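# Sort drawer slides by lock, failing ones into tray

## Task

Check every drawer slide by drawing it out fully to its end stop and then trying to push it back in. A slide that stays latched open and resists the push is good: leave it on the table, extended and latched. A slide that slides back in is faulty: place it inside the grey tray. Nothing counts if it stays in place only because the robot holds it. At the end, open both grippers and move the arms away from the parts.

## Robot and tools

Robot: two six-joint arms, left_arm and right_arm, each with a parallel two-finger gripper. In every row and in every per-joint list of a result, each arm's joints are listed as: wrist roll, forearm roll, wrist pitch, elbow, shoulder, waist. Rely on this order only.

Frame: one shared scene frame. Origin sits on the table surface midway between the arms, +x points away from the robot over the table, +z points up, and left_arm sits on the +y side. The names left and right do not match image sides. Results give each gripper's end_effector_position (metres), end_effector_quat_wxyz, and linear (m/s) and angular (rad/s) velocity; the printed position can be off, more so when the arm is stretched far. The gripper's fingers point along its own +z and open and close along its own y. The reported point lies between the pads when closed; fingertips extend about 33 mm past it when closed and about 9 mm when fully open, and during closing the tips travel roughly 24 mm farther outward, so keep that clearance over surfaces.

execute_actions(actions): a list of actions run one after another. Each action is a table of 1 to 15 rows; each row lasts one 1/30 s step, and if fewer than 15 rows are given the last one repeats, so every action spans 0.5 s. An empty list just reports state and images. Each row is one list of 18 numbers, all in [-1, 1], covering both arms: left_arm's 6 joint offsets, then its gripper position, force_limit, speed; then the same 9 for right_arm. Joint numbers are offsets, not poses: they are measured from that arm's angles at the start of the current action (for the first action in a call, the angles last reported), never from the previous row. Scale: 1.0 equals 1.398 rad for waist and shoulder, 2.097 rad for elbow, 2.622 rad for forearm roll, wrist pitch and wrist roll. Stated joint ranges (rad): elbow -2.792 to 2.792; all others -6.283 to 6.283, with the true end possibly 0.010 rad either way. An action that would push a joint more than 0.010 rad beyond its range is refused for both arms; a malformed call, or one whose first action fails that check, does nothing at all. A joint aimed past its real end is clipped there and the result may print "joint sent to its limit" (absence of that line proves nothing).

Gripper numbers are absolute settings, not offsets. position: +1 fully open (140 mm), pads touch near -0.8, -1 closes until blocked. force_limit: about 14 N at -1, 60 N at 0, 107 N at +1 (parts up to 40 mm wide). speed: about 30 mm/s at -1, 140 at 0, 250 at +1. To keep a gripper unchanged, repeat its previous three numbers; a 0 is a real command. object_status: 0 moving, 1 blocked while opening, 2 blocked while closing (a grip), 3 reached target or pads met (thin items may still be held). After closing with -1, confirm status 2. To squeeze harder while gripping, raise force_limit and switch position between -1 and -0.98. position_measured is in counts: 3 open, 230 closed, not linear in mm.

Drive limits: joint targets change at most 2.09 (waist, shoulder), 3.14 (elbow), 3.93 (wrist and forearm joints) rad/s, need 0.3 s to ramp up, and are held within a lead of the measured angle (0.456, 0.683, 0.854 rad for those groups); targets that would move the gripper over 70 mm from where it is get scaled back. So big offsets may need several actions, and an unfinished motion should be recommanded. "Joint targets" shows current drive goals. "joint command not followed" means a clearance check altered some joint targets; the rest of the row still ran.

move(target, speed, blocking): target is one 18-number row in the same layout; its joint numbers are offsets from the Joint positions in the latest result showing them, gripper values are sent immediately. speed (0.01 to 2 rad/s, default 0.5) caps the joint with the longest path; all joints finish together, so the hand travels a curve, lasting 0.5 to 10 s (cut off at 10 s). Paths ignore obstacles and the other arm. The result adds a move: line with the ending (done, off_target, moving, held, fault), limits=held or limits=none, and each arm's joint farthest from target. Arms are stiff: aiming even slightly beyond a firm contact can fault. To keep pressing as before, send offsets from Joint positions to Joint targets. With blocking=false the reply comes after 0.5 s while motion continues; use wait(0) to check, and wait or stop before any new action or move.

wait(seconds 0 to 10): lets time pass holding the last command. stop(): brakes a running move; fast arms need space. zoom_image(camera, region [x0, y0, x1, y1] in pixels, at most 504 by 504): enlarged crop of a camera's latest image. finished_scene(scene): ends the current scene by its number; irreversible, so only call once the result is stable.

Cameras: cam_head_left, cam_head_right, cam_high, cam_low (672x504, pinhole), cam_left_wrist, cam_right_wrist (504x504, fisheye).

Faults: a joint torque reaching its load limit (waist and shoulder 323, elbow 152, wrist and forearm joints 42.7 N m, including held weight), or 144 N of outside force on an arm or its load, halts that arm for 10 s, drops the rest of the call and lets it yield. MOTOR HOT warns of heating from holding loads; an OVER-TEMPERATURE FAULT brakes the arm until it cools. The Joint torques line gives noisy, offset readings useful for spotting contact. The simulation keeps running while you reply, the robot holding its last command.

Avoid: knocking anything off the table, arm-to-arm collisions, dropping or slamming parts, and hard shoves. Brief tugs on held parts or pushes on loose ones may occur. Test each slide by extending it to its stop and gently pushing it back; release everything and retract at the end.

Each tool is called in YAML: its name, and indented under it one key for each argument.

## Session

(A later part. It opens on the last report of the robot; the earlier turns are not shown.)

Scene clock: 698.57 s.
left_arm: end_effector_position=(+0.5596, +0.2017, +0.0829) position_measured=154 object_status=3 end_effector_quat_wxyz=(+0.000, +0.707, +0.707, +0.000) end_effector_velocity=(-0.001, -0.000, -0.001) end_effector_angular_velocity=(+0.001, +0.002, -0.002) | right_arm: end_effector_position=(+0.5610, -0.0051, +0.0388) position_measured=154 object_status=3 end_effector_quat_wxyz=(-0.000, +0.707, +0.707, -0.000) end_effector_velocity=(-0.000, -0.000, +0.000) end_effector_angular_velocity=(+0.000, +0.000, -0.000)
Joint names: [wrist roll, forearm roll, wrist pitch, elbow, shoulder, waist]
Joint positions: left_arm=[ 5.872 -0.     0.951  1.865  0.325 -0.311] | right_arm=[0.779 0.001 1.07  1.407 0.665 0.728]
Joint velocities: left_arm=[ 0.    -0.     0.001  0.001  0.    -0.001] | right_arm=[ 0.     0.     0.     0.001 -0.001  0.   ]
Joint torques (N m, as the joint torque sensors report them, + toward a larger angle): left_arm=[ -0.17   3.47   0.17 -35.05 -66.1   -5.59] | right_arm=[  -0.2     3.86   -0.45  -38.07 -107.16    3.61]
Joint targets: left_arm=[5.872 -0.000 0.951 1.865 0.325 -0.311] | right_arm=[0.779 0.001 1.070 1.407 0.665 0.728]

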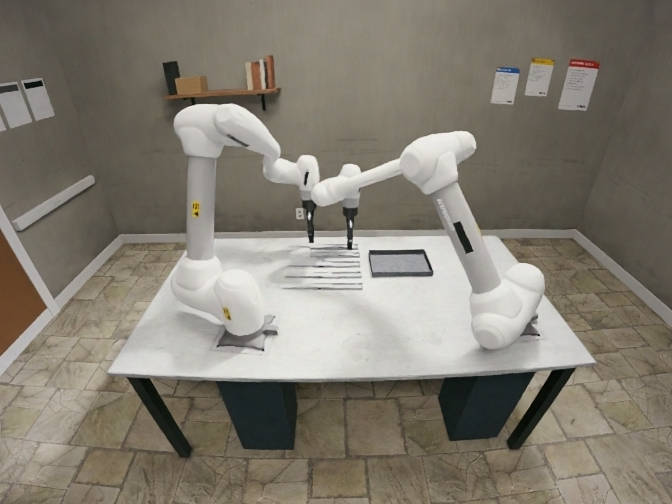

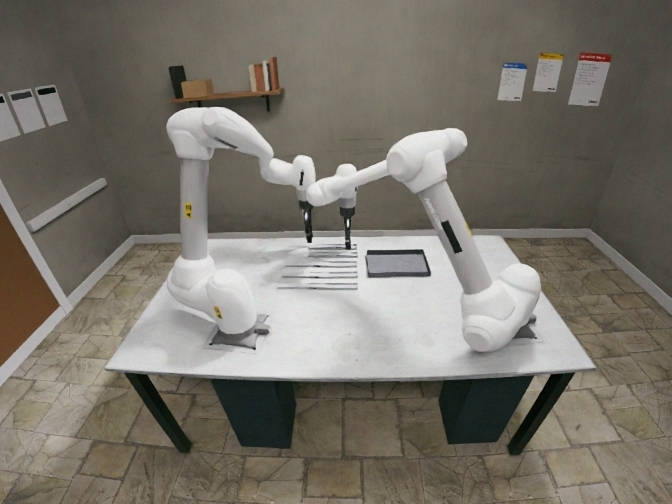

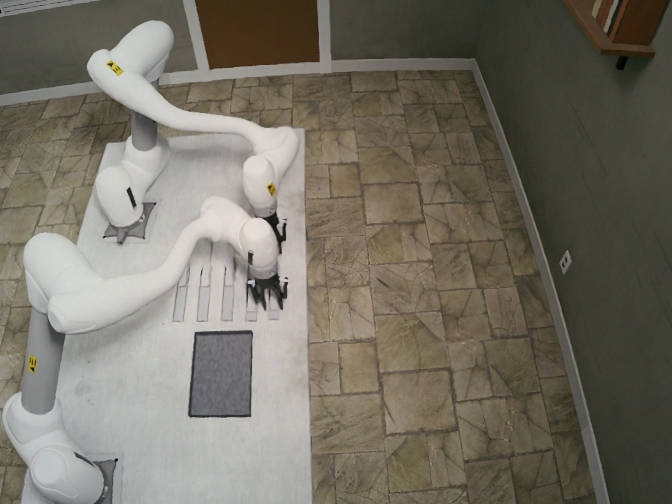

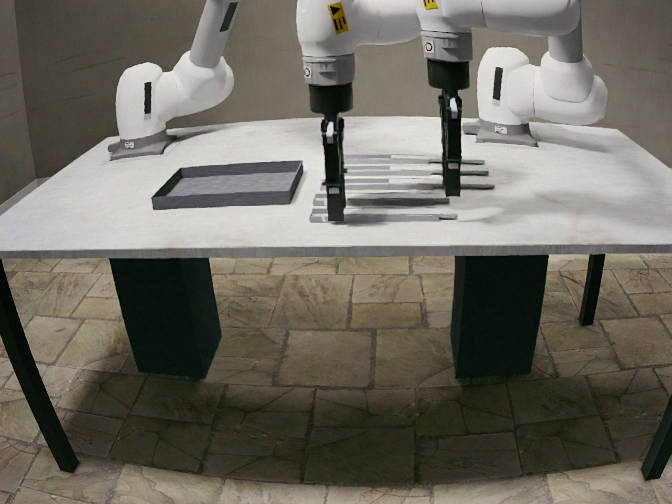

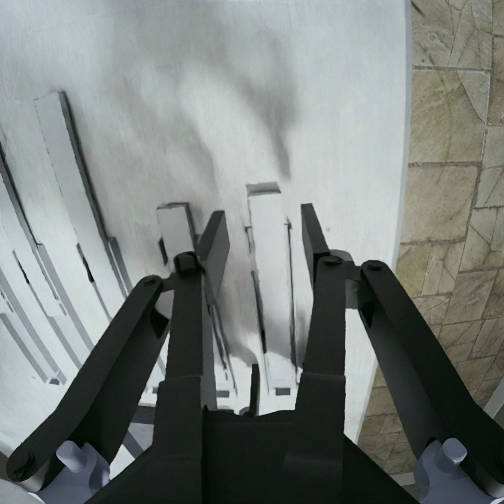

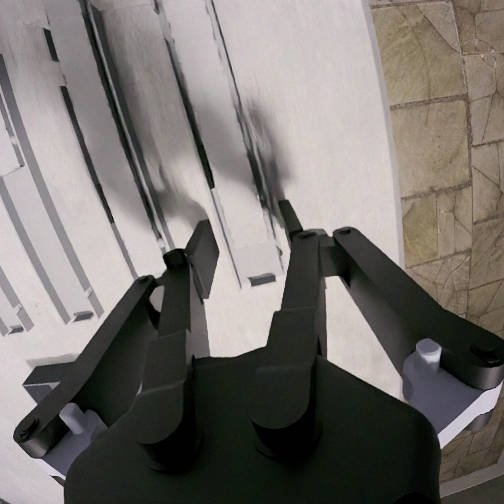

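move:
  target: [0.0786,0,0.0107,0.232,-0.364,0.146,-0.2,-0.6,0.3,0,0,0.0198,-0.012,-0.0193,0,-0.2,0,0.3]
  speed: 0.6

move:
  target: [0,0,0,0,0,0,-0.2,-0.6,0.3,0.0256,0,0.029,-0.0854,0.073,0.048,-0.2,0,0.3]
  speed: 0.3

move:
  target: [0,0,0,0,0,0,-0.2,-0.6,0.3,0,0,-0.0187,0.0124,0.0172,0,-0.2,0,0.3]
  speed: 0.06

Scene clock: 719.27 s.
left_arm: end_effector_position=(+0.2939, +0.3936, +0.1152) position_measured=154 object_status=3 end_effector_quat_wxyz=(-0.002, +0.708, +0.706, -0.001) end_effector_velocity=(+0.001, +0.000, +0.001) end_effector_angular_velocity=(+0.000, -0.002, -0.000) | right_arm: end_effector_position=(+0.5611, -0.0050, +0.0749) position_measured=154 object_status=3 end_effector_quat_wxyz=(-0.000, +0.707, +0.707, -0.000) end_effector_velocity=(-0.000, +0.001, +0.000) end_effector_angular_velocity=(+0.001, +0.000, +0.001)
Joint names: [wrist roll, forearm roll, wrist pitch, elbow, shoulder, waist]
Joint positions: left_arm=[ 6.078 -0.     0.979  2.352 -0.184 -0.107] | right_arm=[0.779 0.001 1.122 1.382 0.638 0.728]
Joint velocities: left_arm=[-0.     0.001 -0.    -0.001 -0.001  0.   ] | right_arm=[-0.     0.001  0.    -0.001 -0.     0.001]
Joint torques (N m, as the joint torque sensors report them, + toward a larger angle): left_arm=[ -0.17   3.58   0.04 -34.73 -14.26  -6.21] | right_arm=[  -0.09    3.86   -0.27  -38.67 -106.17    3.85]
Joint targets: left_arm=[6.078 -0.000 0.979 2.352 -0.184 -0.107] | right_arm=[0.779 0.001 1.122 1.382 0.638 0.728]
move: done; limits=none; left_arm: farthest joint: the waist, 0.000 radians from its target (0.204 radians at the start); right_arm: farthest joint: the waist, 0.000 radians from its target (0.000 radians at the start)

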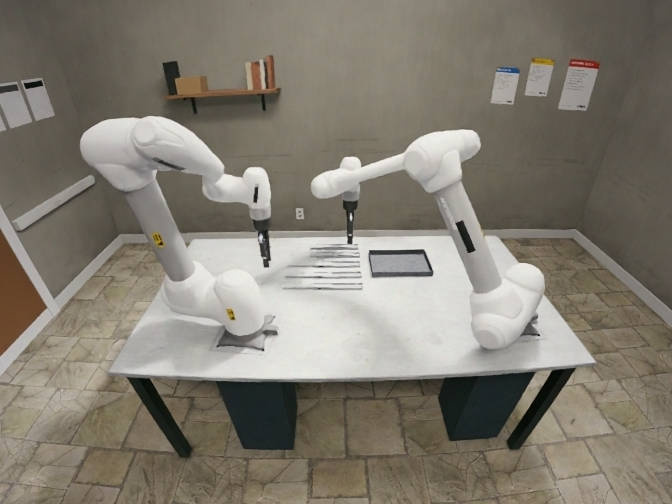

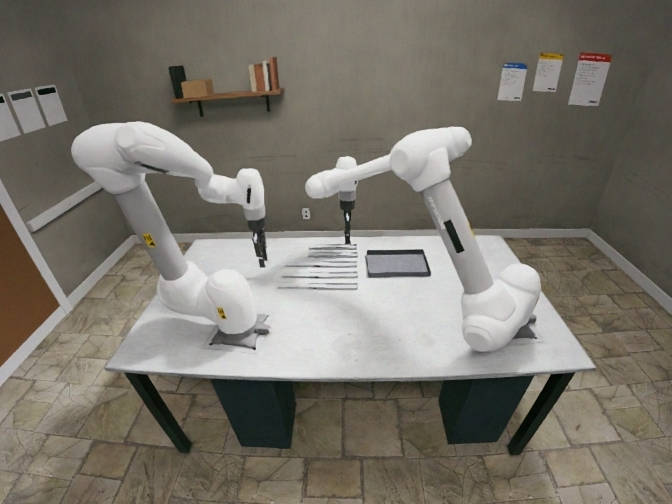

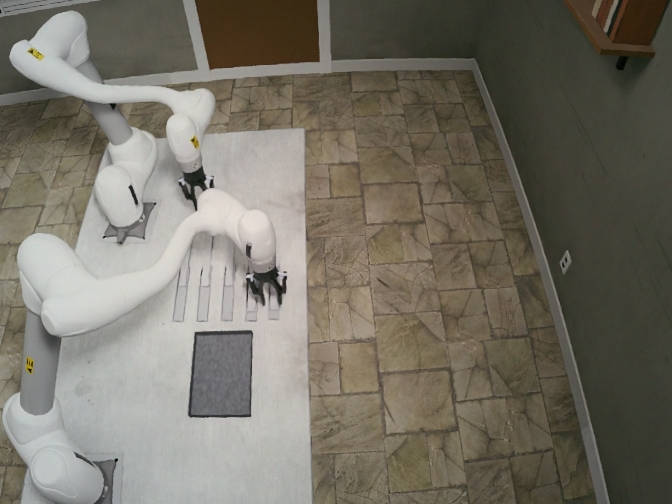

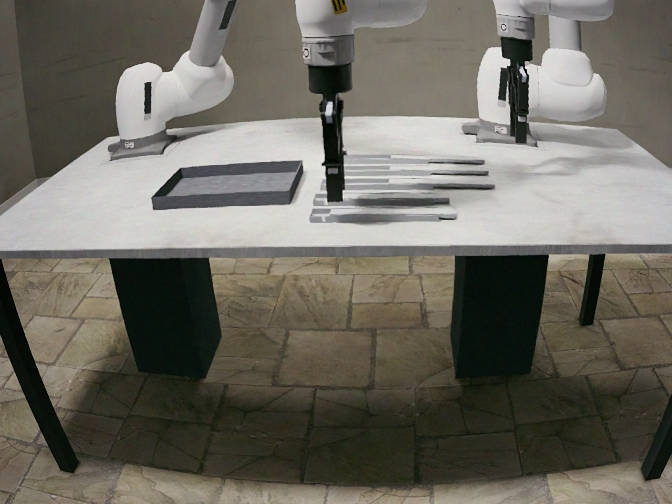

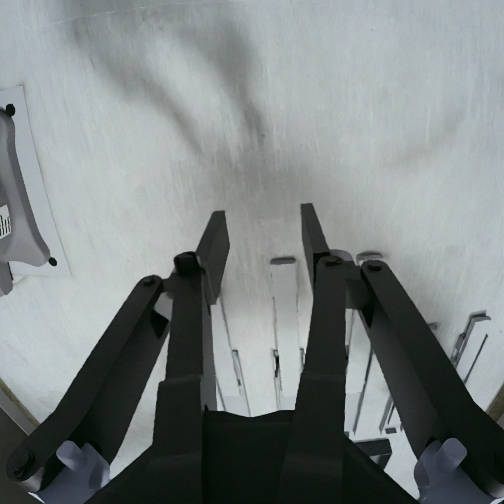

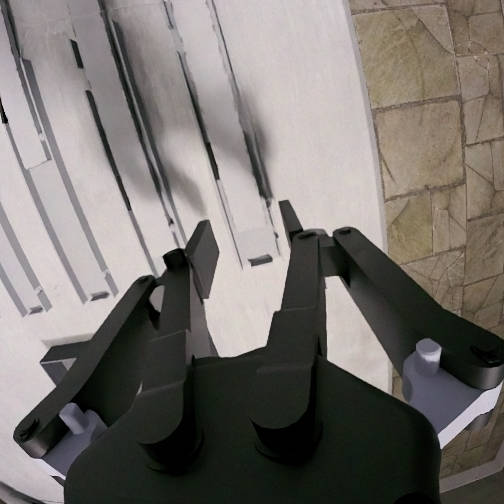

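Scene clock: 720.23 s.
left_arm: end_effector_position=(+0.2939, +0.3936, +0.1152) position_measured=154 object_status=3 end_effector_quat_wxyz=(-0.002, +0.708, +0.706, -0.001) end_effector_velocity=(+0.001, -0.000, +0.000) end_effector_angular_velocity=(+0.000, -0.001, -0.000) | right_arm: end_effector_position=(+0.5609, +0.0832, +0.0741) position_measured=154 object_status=3 end_effector_quat_wxyz=(-0.000, +0.707, +0.707, +0.000) end_effector_velocity=(+0.000, +0.000, -0.001) end_effector_angular_velocity=(-0.001, +0.001, +0.001)
Joint names: [wrist roll, forearm roll, wrist pitch, elbow, shoulder, waist]
Joint positions: left_arm=[ 6.078 -0.     0.979  2.352 -0.184 -0.107] | right_arm=[0.846 0.001 1.198 1.203 0.74  0.795]
Joint velocities: left_arm=[-0.     0.001 -0.001 -0.001  0.    -0.   ] | right_arm=[-0.001 -0.    -0.    -0.     0.001  0.   ]
Joint torques (N m, as the joint torque sensors report them, + toward a larger angle): left_arm=[ -0.13   3.54   0.   -35.19 -14.68  -5.5 ] | right_arm=[  -0.12    4.11   -0.4   -40.73 -115.09    2.47]
Joint targets: left_arm=[6.078 -0.000 0.979 2.352 -0.184 -0.107] | right_arm=[0.846 0.001 1.198 1.203 0.741 0.795]
move: done; limits=none; left_arm: farthest joint: the waist, 0.000 radians from its target (0.000 radians at the start); right_arm: farthest joint: the waist, 0.000 radians from its target (0.067 radians at the start)

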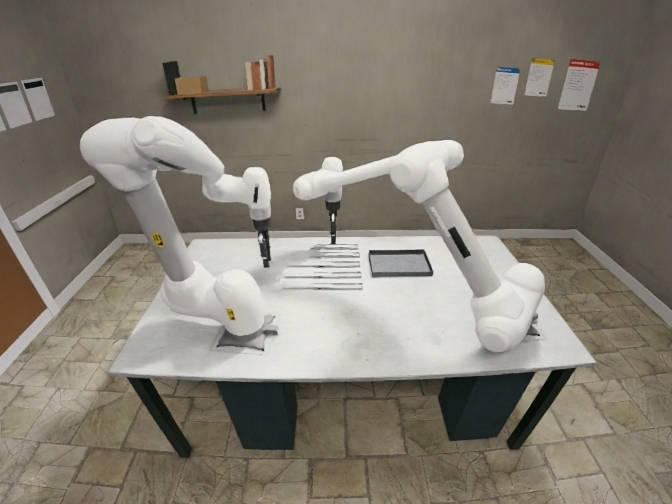

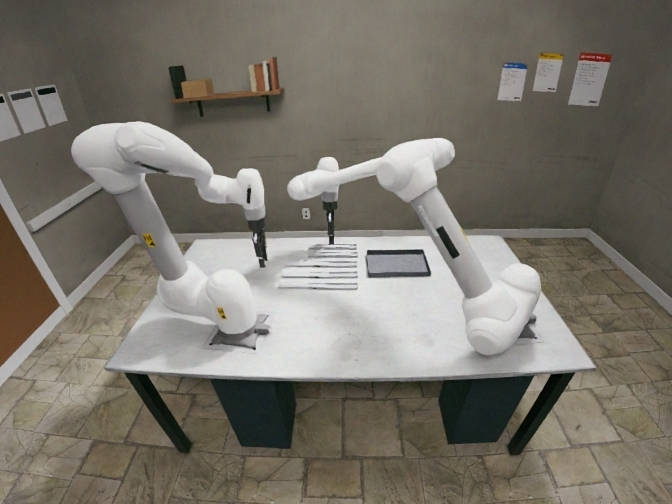

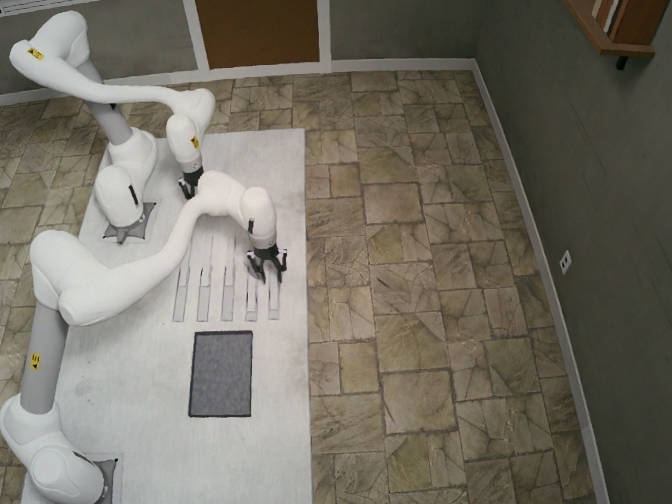

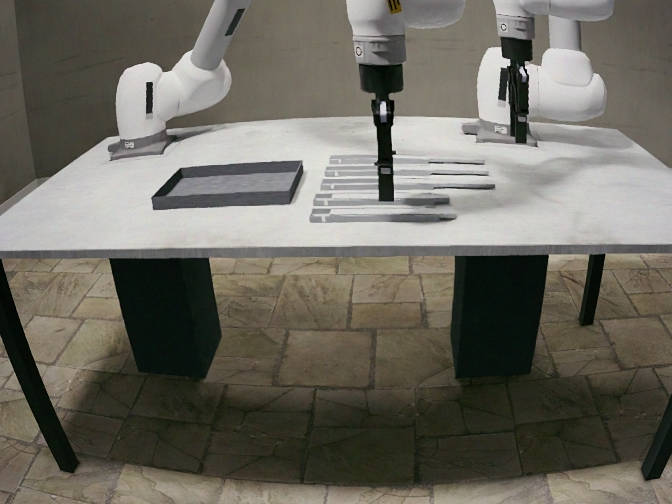

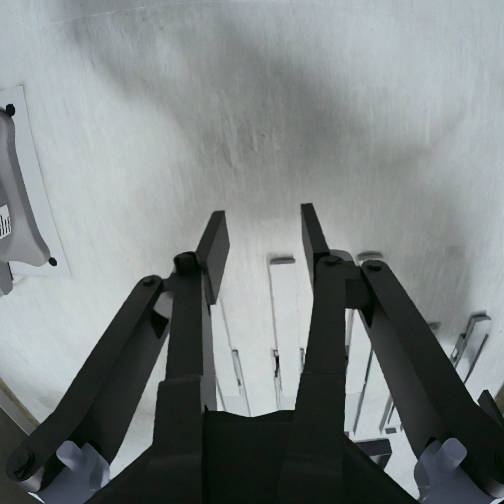

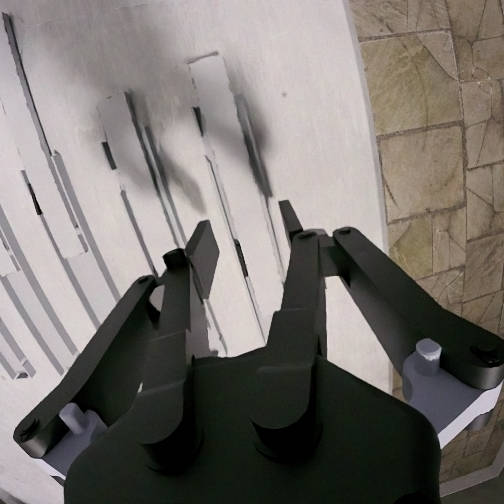

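Scene clock: 721.33 s.
left_arm: end_effector_position=(+0.2939, +0.3936, +0.1152) position_measured=154 object_status=3 end_effector_quat_wxyz=(-0.002, +0.708, +0.706, -0.001) end_effector_velocity=(+0.000, +0.000, +0.001) end_effector_angular_velocity=(+0.000, -0.002, -0.001) | right_arm: end_effector_position=(+0.5607, +0.0830, +0.0382) position_measured=154 object_status=3 end_effector_quat_wxyz=(-0.000, +0.707, +0.707, -0.000) end_effector_velocity=(+0.000, -0.000, -0.001) end_effector_angular_velocity=(-0.001, +0.001, +0.000)
Joint names: [wrist roll, forearm roll, wrist pitch, elbow, shoulder, waist]
Joint positions: left_arm=[ 6.078 -0.     0.979  2.352 -0.184 -0.107] | right_arm=[0.846 0.001 1.149 1.229 0.765 0.795]
Joint velocities: left_arm=[ 0.     0.     0.    -0.    -0.002 -0.   ] | right_arm=[-0.    -0.    -0.    -0.     0.002 -0.   ]
Joint torques (N m, as the joint torque sensors report them, + toward a larger angle): left_arm=[ -0.08   3.7    0.18 -35.36 -15.18  -5.  ] | right_arm=[  -0.05    3.94   -0.42  -39.73 -117.43    3.59]
Joint targets: left_arm=[6.078 -0.000 0.979 2.352 -0.184 -0.107] | right_arm=[0.846 0.001 1.149 1.229 0.765 0.795]
move: done; limits=none; left_arm: farthest joint: the waist, 0.000 radians from its target (0.000 radians at the start); right_arm: farthest joint: the waist, 0.000 radians from its target (0.000 radians at the start)

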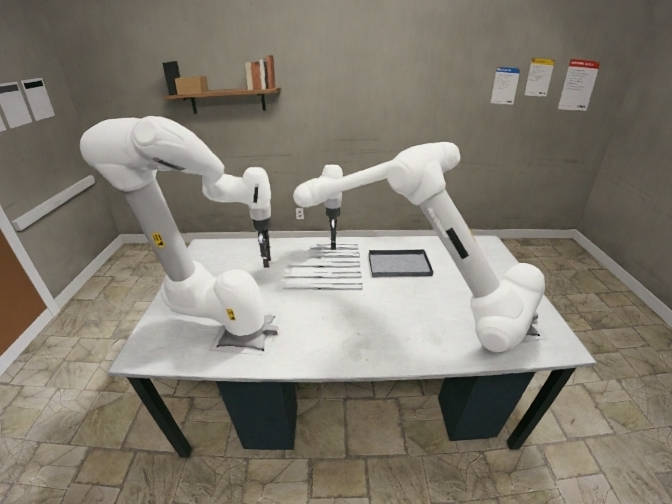

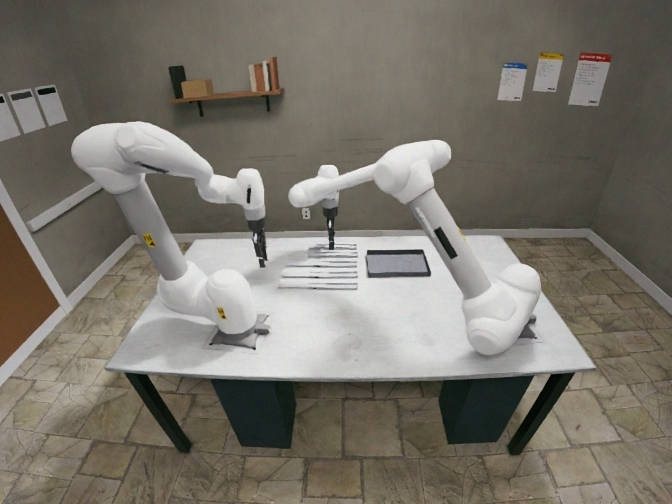

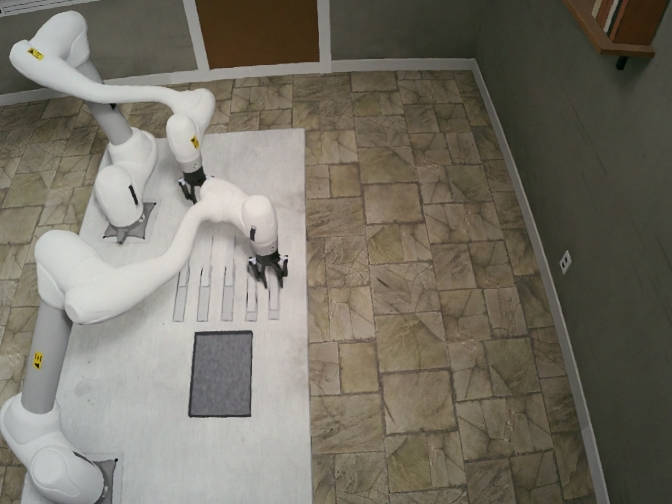

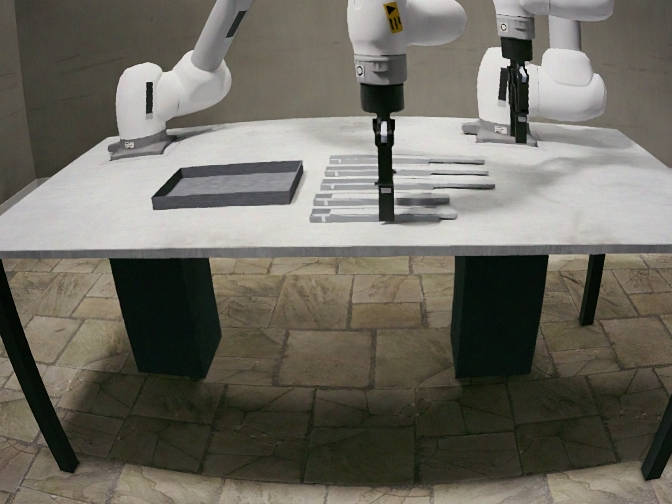

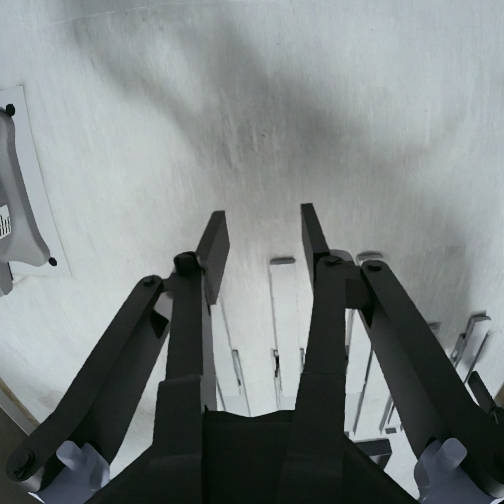

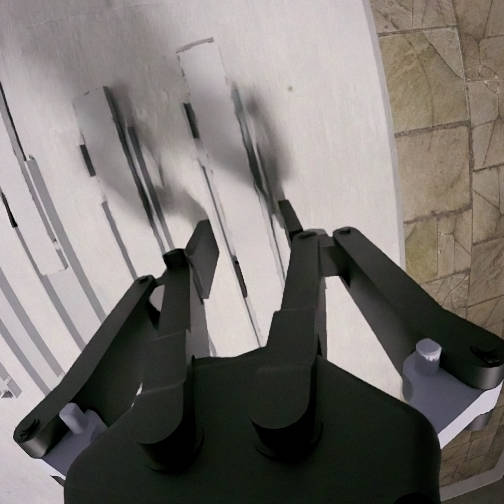

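execute_actions:
  actions:
    - [[0,0,0,0,0,0,-0.2,-0.6,0.3,0,0,0,0,0,0,-1,0,-0.7]]
    - [[0,0,0,0,0,0,-0.2,-0.6,0.3,0,0,0,0,0,0,-1,0,-0.7]]
    - [[0,0,0,0,0,0,-0.2,-0.6,0.3,0,0,0,0,0,0,-1,0,-0.7]]

move:
  target: [0,0,0,0,0,0,-0.2,-0.6,0.3,0,0,0.038,-0.027,-0.033,0,-1,0,-0.7]
  speed: 0.1

Scene clock: 747.00 s.
left_arm: end_effector_position=(+0.2939, +0.3936, +0.1152) position_measured=154 object_status=3 end_effector_quat_wxyz=(-0.002, +0.708, +0.706, -0.001) end_effector_velocity=(+0.000, +0.000, +0.000) end_effector_angular_velocity=(+0.001, -0.001, -0.002) | right_arm: end_effector_position=(+0.5607, +0.0830, +0.0381) position_measured=175 object_status=2 end_effector_quat_wxyz=(-0.000, +0.707, +0.707, -0.000) end_effector_velocity=(-0.001, -0.001, -0.001) end_effector_angular_velocity=(-0.001, +0.002, -0.000)
Joint names: [wrist roll, forearm roll, wrist pitch, elbow, shoulder, waist]
Joint positions: left_arm=[ 6.078 -0.     0.979  2.352 -0.184 -0.107] | right_arm=[0.846 0.001 1.149 1.229 0.765 0.795]
Joint velocities: left_arm=[ 0.     0.002  0.     0.    -0.001 -0.001] | right_arm=[0.    0.    0.    0.002 0.    0.   ]
Joint torques (N m, as the joint torque sensors report them, + toward a larger angle): left_arm=[ -0.13   3.49   0.23 -35.42 -14.39  -5.24] | right_arm=[   0.05    3.82   -1.64  -32.49 -101.68    2.21]
Joint targets: left_arm=[6.078 -0.000 0.979 2.352 -0.184 -0.107] | right_arm=[0.846 0.001 1.149 1.229 0.765 0.795]

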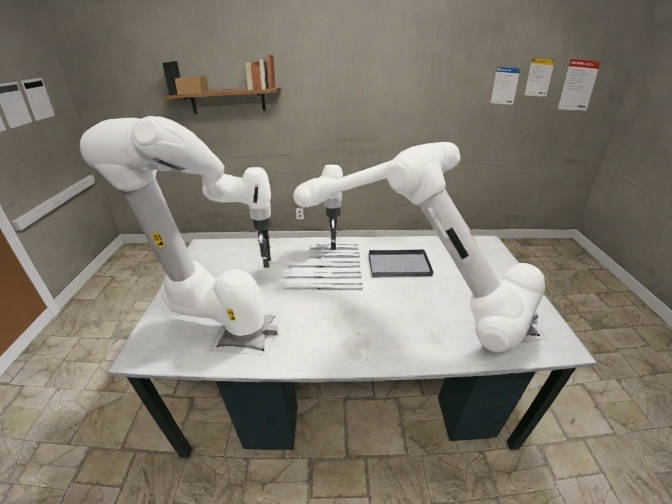

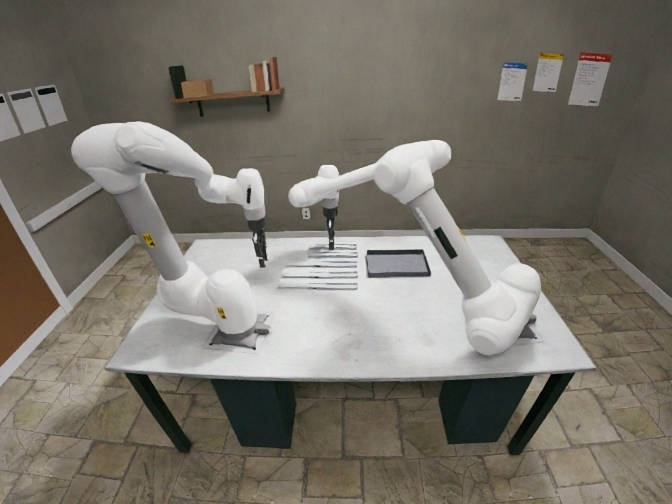

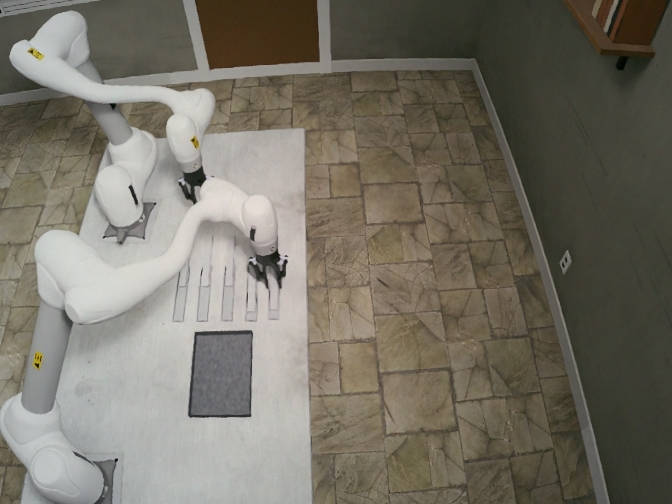

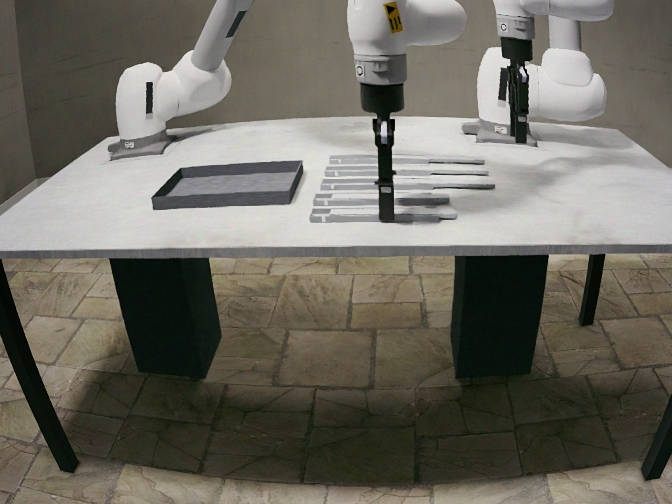

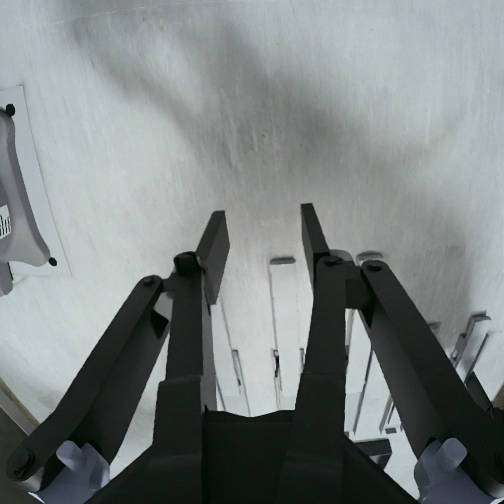

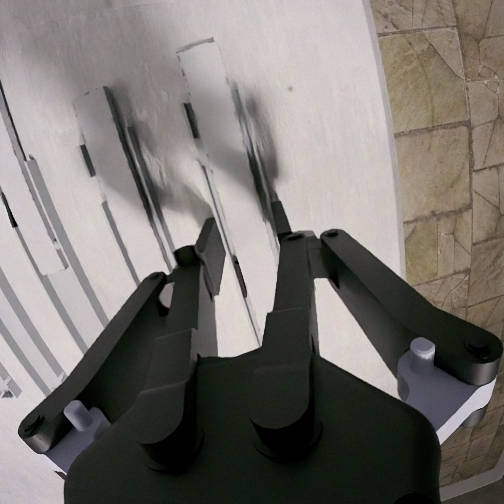

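Scene clock: 748.30 s.
left_arm: end_effector_position=(+0.2939, +0.3936, +0.1152) position_measured=154 object_status=3 end_effector_quat_wxyz=(-0.002, +0.708, +0.706, -0.001) end_effector_velocity=(-0.001, +0.000, -0.000) end_effector_angular_velocity=(+0.000, +0.002, -0.001) | right_arm: end_effector_position=(+0.5612, +0.0836, +0.1109) position_measured=175 object_status=2 end_effector_quat_wxyz=(-0.000, +0.707, +0.707, +0.001) end_effector_velocity=(-0.000, +0.000, +0.000) end_effector_angular_velocity=(-0.001, -0.000, +0.001)
Joint names: [wrist roll, forearm roll, wrist pitch, elbow, shoulder, waist]
Joint positions: left_arm=[ 6.078 -0.     0.979  2.352 -0.184 -0.107] | right_arm=[0.846 0.001 1.248 1.172 0.718 0.795]
Joint velocities: left_arm=[ 0.    -0.     0.001  0.001 -0.001 -0.   ] | right_arm=[-0.    -0.     0.     0.    -0.     0.001]
Joint torques (N m, as the joint torque sensors report them, + toward a larger angle): left_arm=[ -0.06   3.69   0.05 -35.24 -14.98  -6.24] | right_arm=[  -0.02    3.95   -0.28  -42.9  -119.73    3.03]
Joint targets: left_arm=[6.078 -0.000 0.979 2.352 -0.184 -0.107] | right_arm=[0.846 0.001 1.248 1.172 0.718 0.795]
move: done; limits=none; left_arm: farthest joint: the waist, 0.000 radians from its target (0.000 radians at the start); right_arm: farthest joint: the waist, 0.000 radians from its target (0.000 radians at the start)

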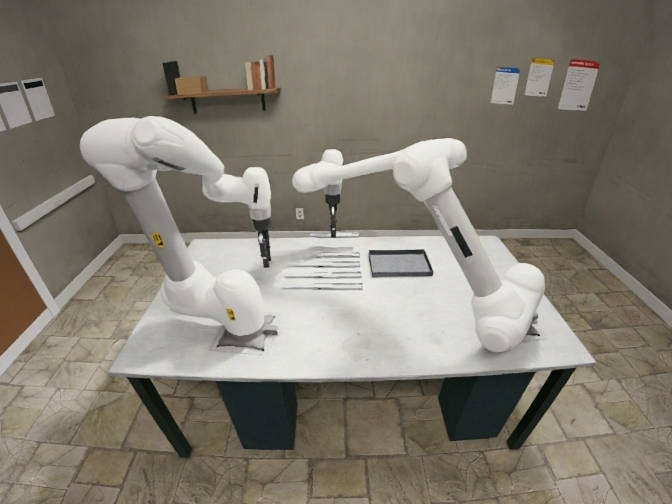

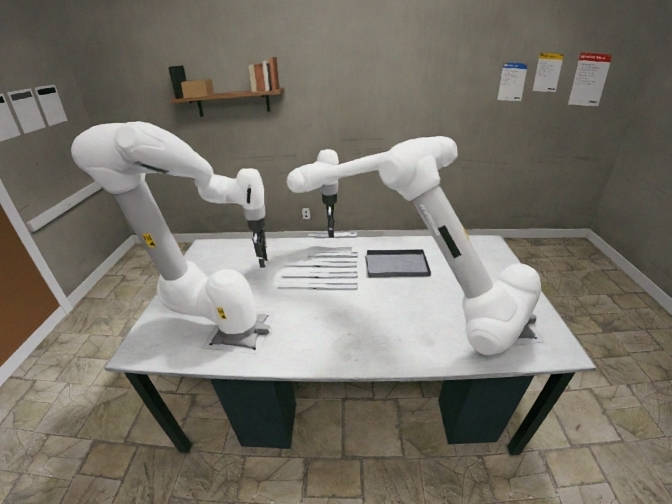

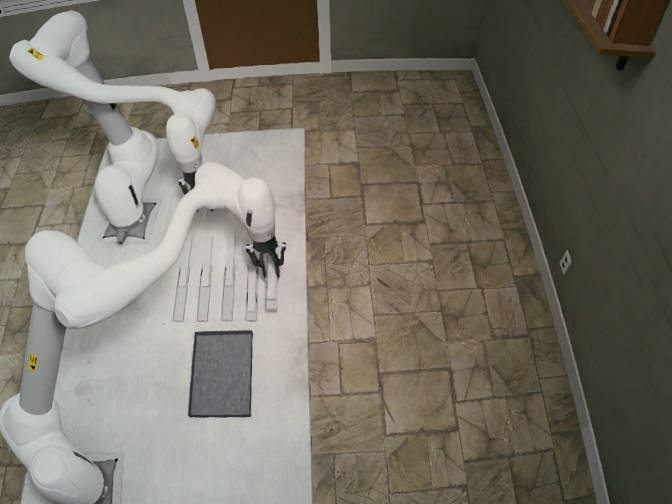

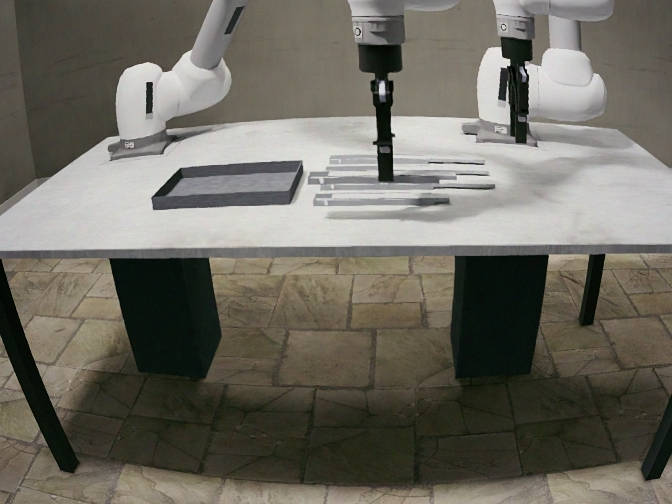

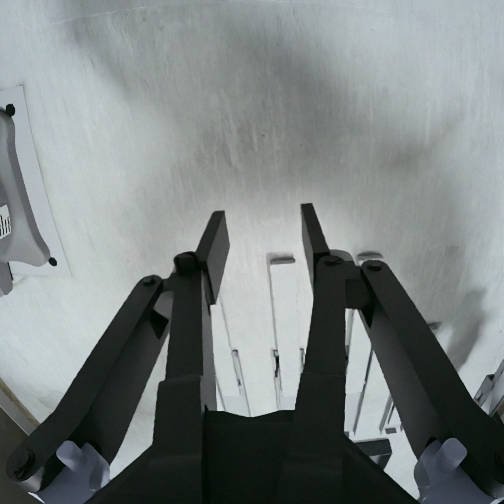

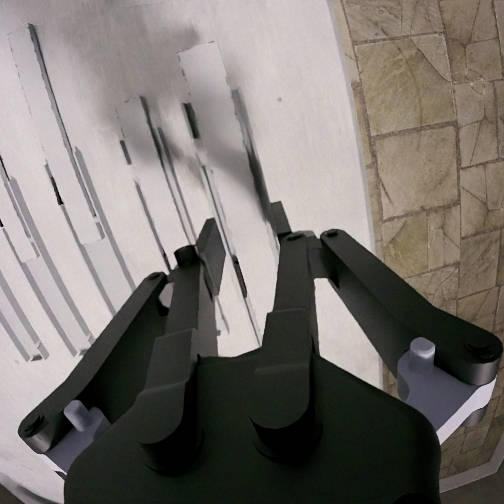

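move:
  target: [0,0,0,0,0,0,-0.2,-0.6,0.3,-0.0667,0,-0.100,0.347,-0.330,-0.125,-1,0,-0.7]
  speed: 0.5

Scene clock: 757.33 s.
left_arm: end_effector_position=(+0.2939, +0.3936, +0.1152) position_measured=154 object_status=3 end_effector_quat_wxyz=(-0.002, +0.708, +0.706, -0.001) end_effector_velocity=(-0.001, +0.000, -0.001) end_effector_angular_velocity=(-0.000, +0.001, +0.001) | right_arm: end_effector_position=(+0.4306, -0.2284, +0.1103) position_measured=175 object_status=2 end_effector_quat_wxyz=(-0.000, +0.707, +0.707, -0.001) end_effector_velocity=(+0.000, +0.000, +0.000) end_effector_angular_velocity=(-0.000, -0.001, +0.001)
Joint names: [wrist roll, forearm roll, wrist pitch, elbow, shoulder, waist]
Joint positions: left_arm=[ 6.078 -0.     0.979  2.352 -0.184 -0.107] | right_arm=[0.671 0.001 0.986 1.9   0.257 0.621]
Joint velocities: left_arm=[-0.    -0.001 -0.     0.001 -0.     0.   ] | right_arm=[-0.    -0.001 -0.    -0.    -0.     0.   ]
Joint torques (N m, as the joint torque sensors report them, + toward a larger angle): left_arm=[  0.04   3.61   0.07 -35.43 -15.77  -4.59] | right_arm=[ -0.06   3.51  -0.4  -37.69 -67.44   3.7 ]
Joint targets: left_arm=[6.078 -0.000 0.979 2.352 -0.184 -0.107] | right_arm=[0.671 0.001 0.986 1.900 0.257 0.621]
move: done; limits=none; left_arm: farthest joint: the waist, 0.000 radians from its target (0.000 radians at the start); right_arm: farthest joint: the waist, 0.000 radians from its target (0.175 radians at the start)

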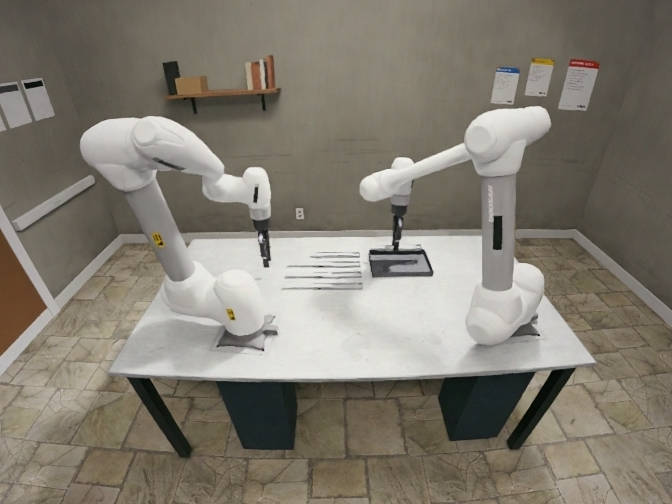

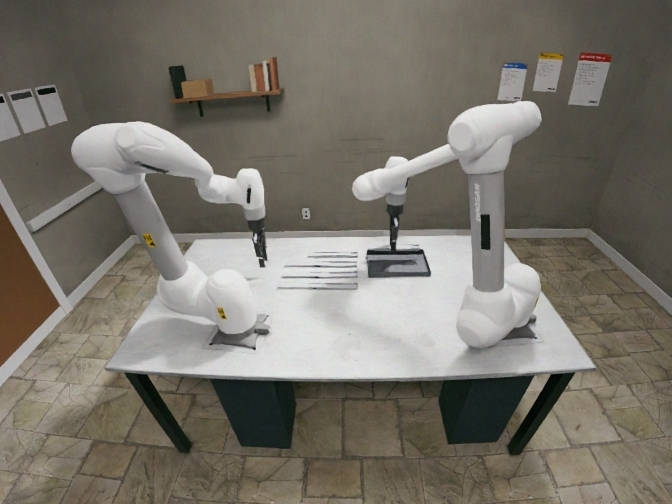

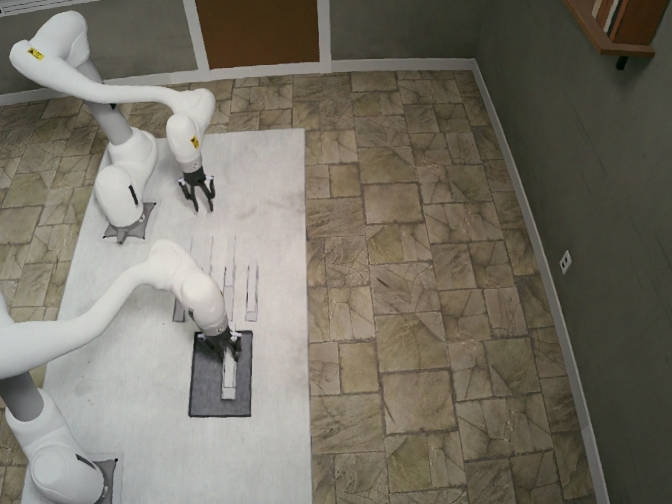

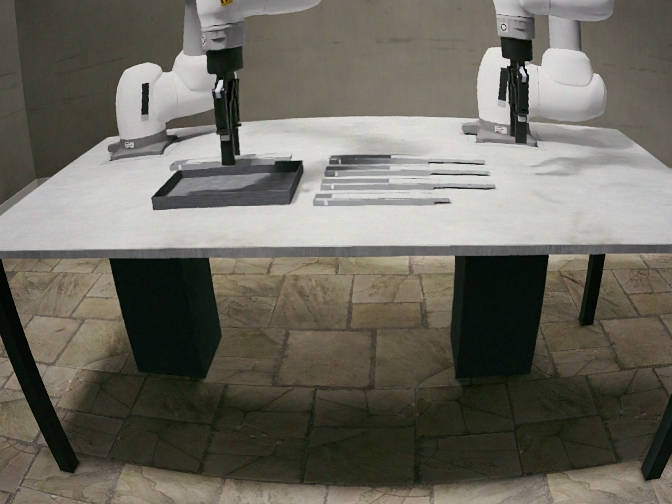

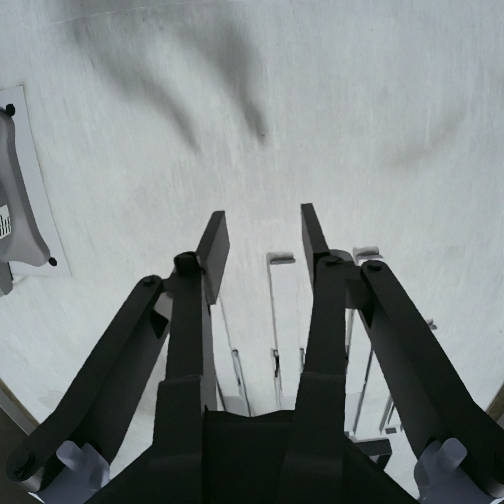

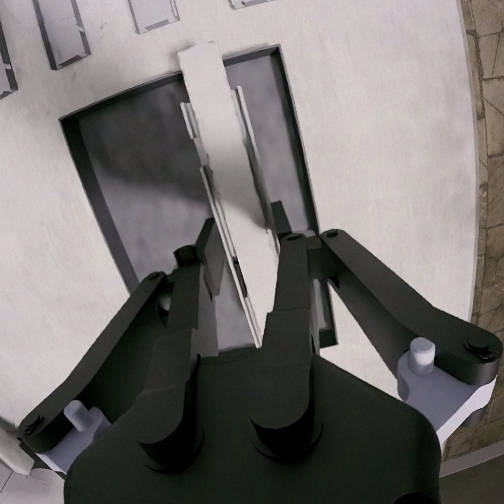

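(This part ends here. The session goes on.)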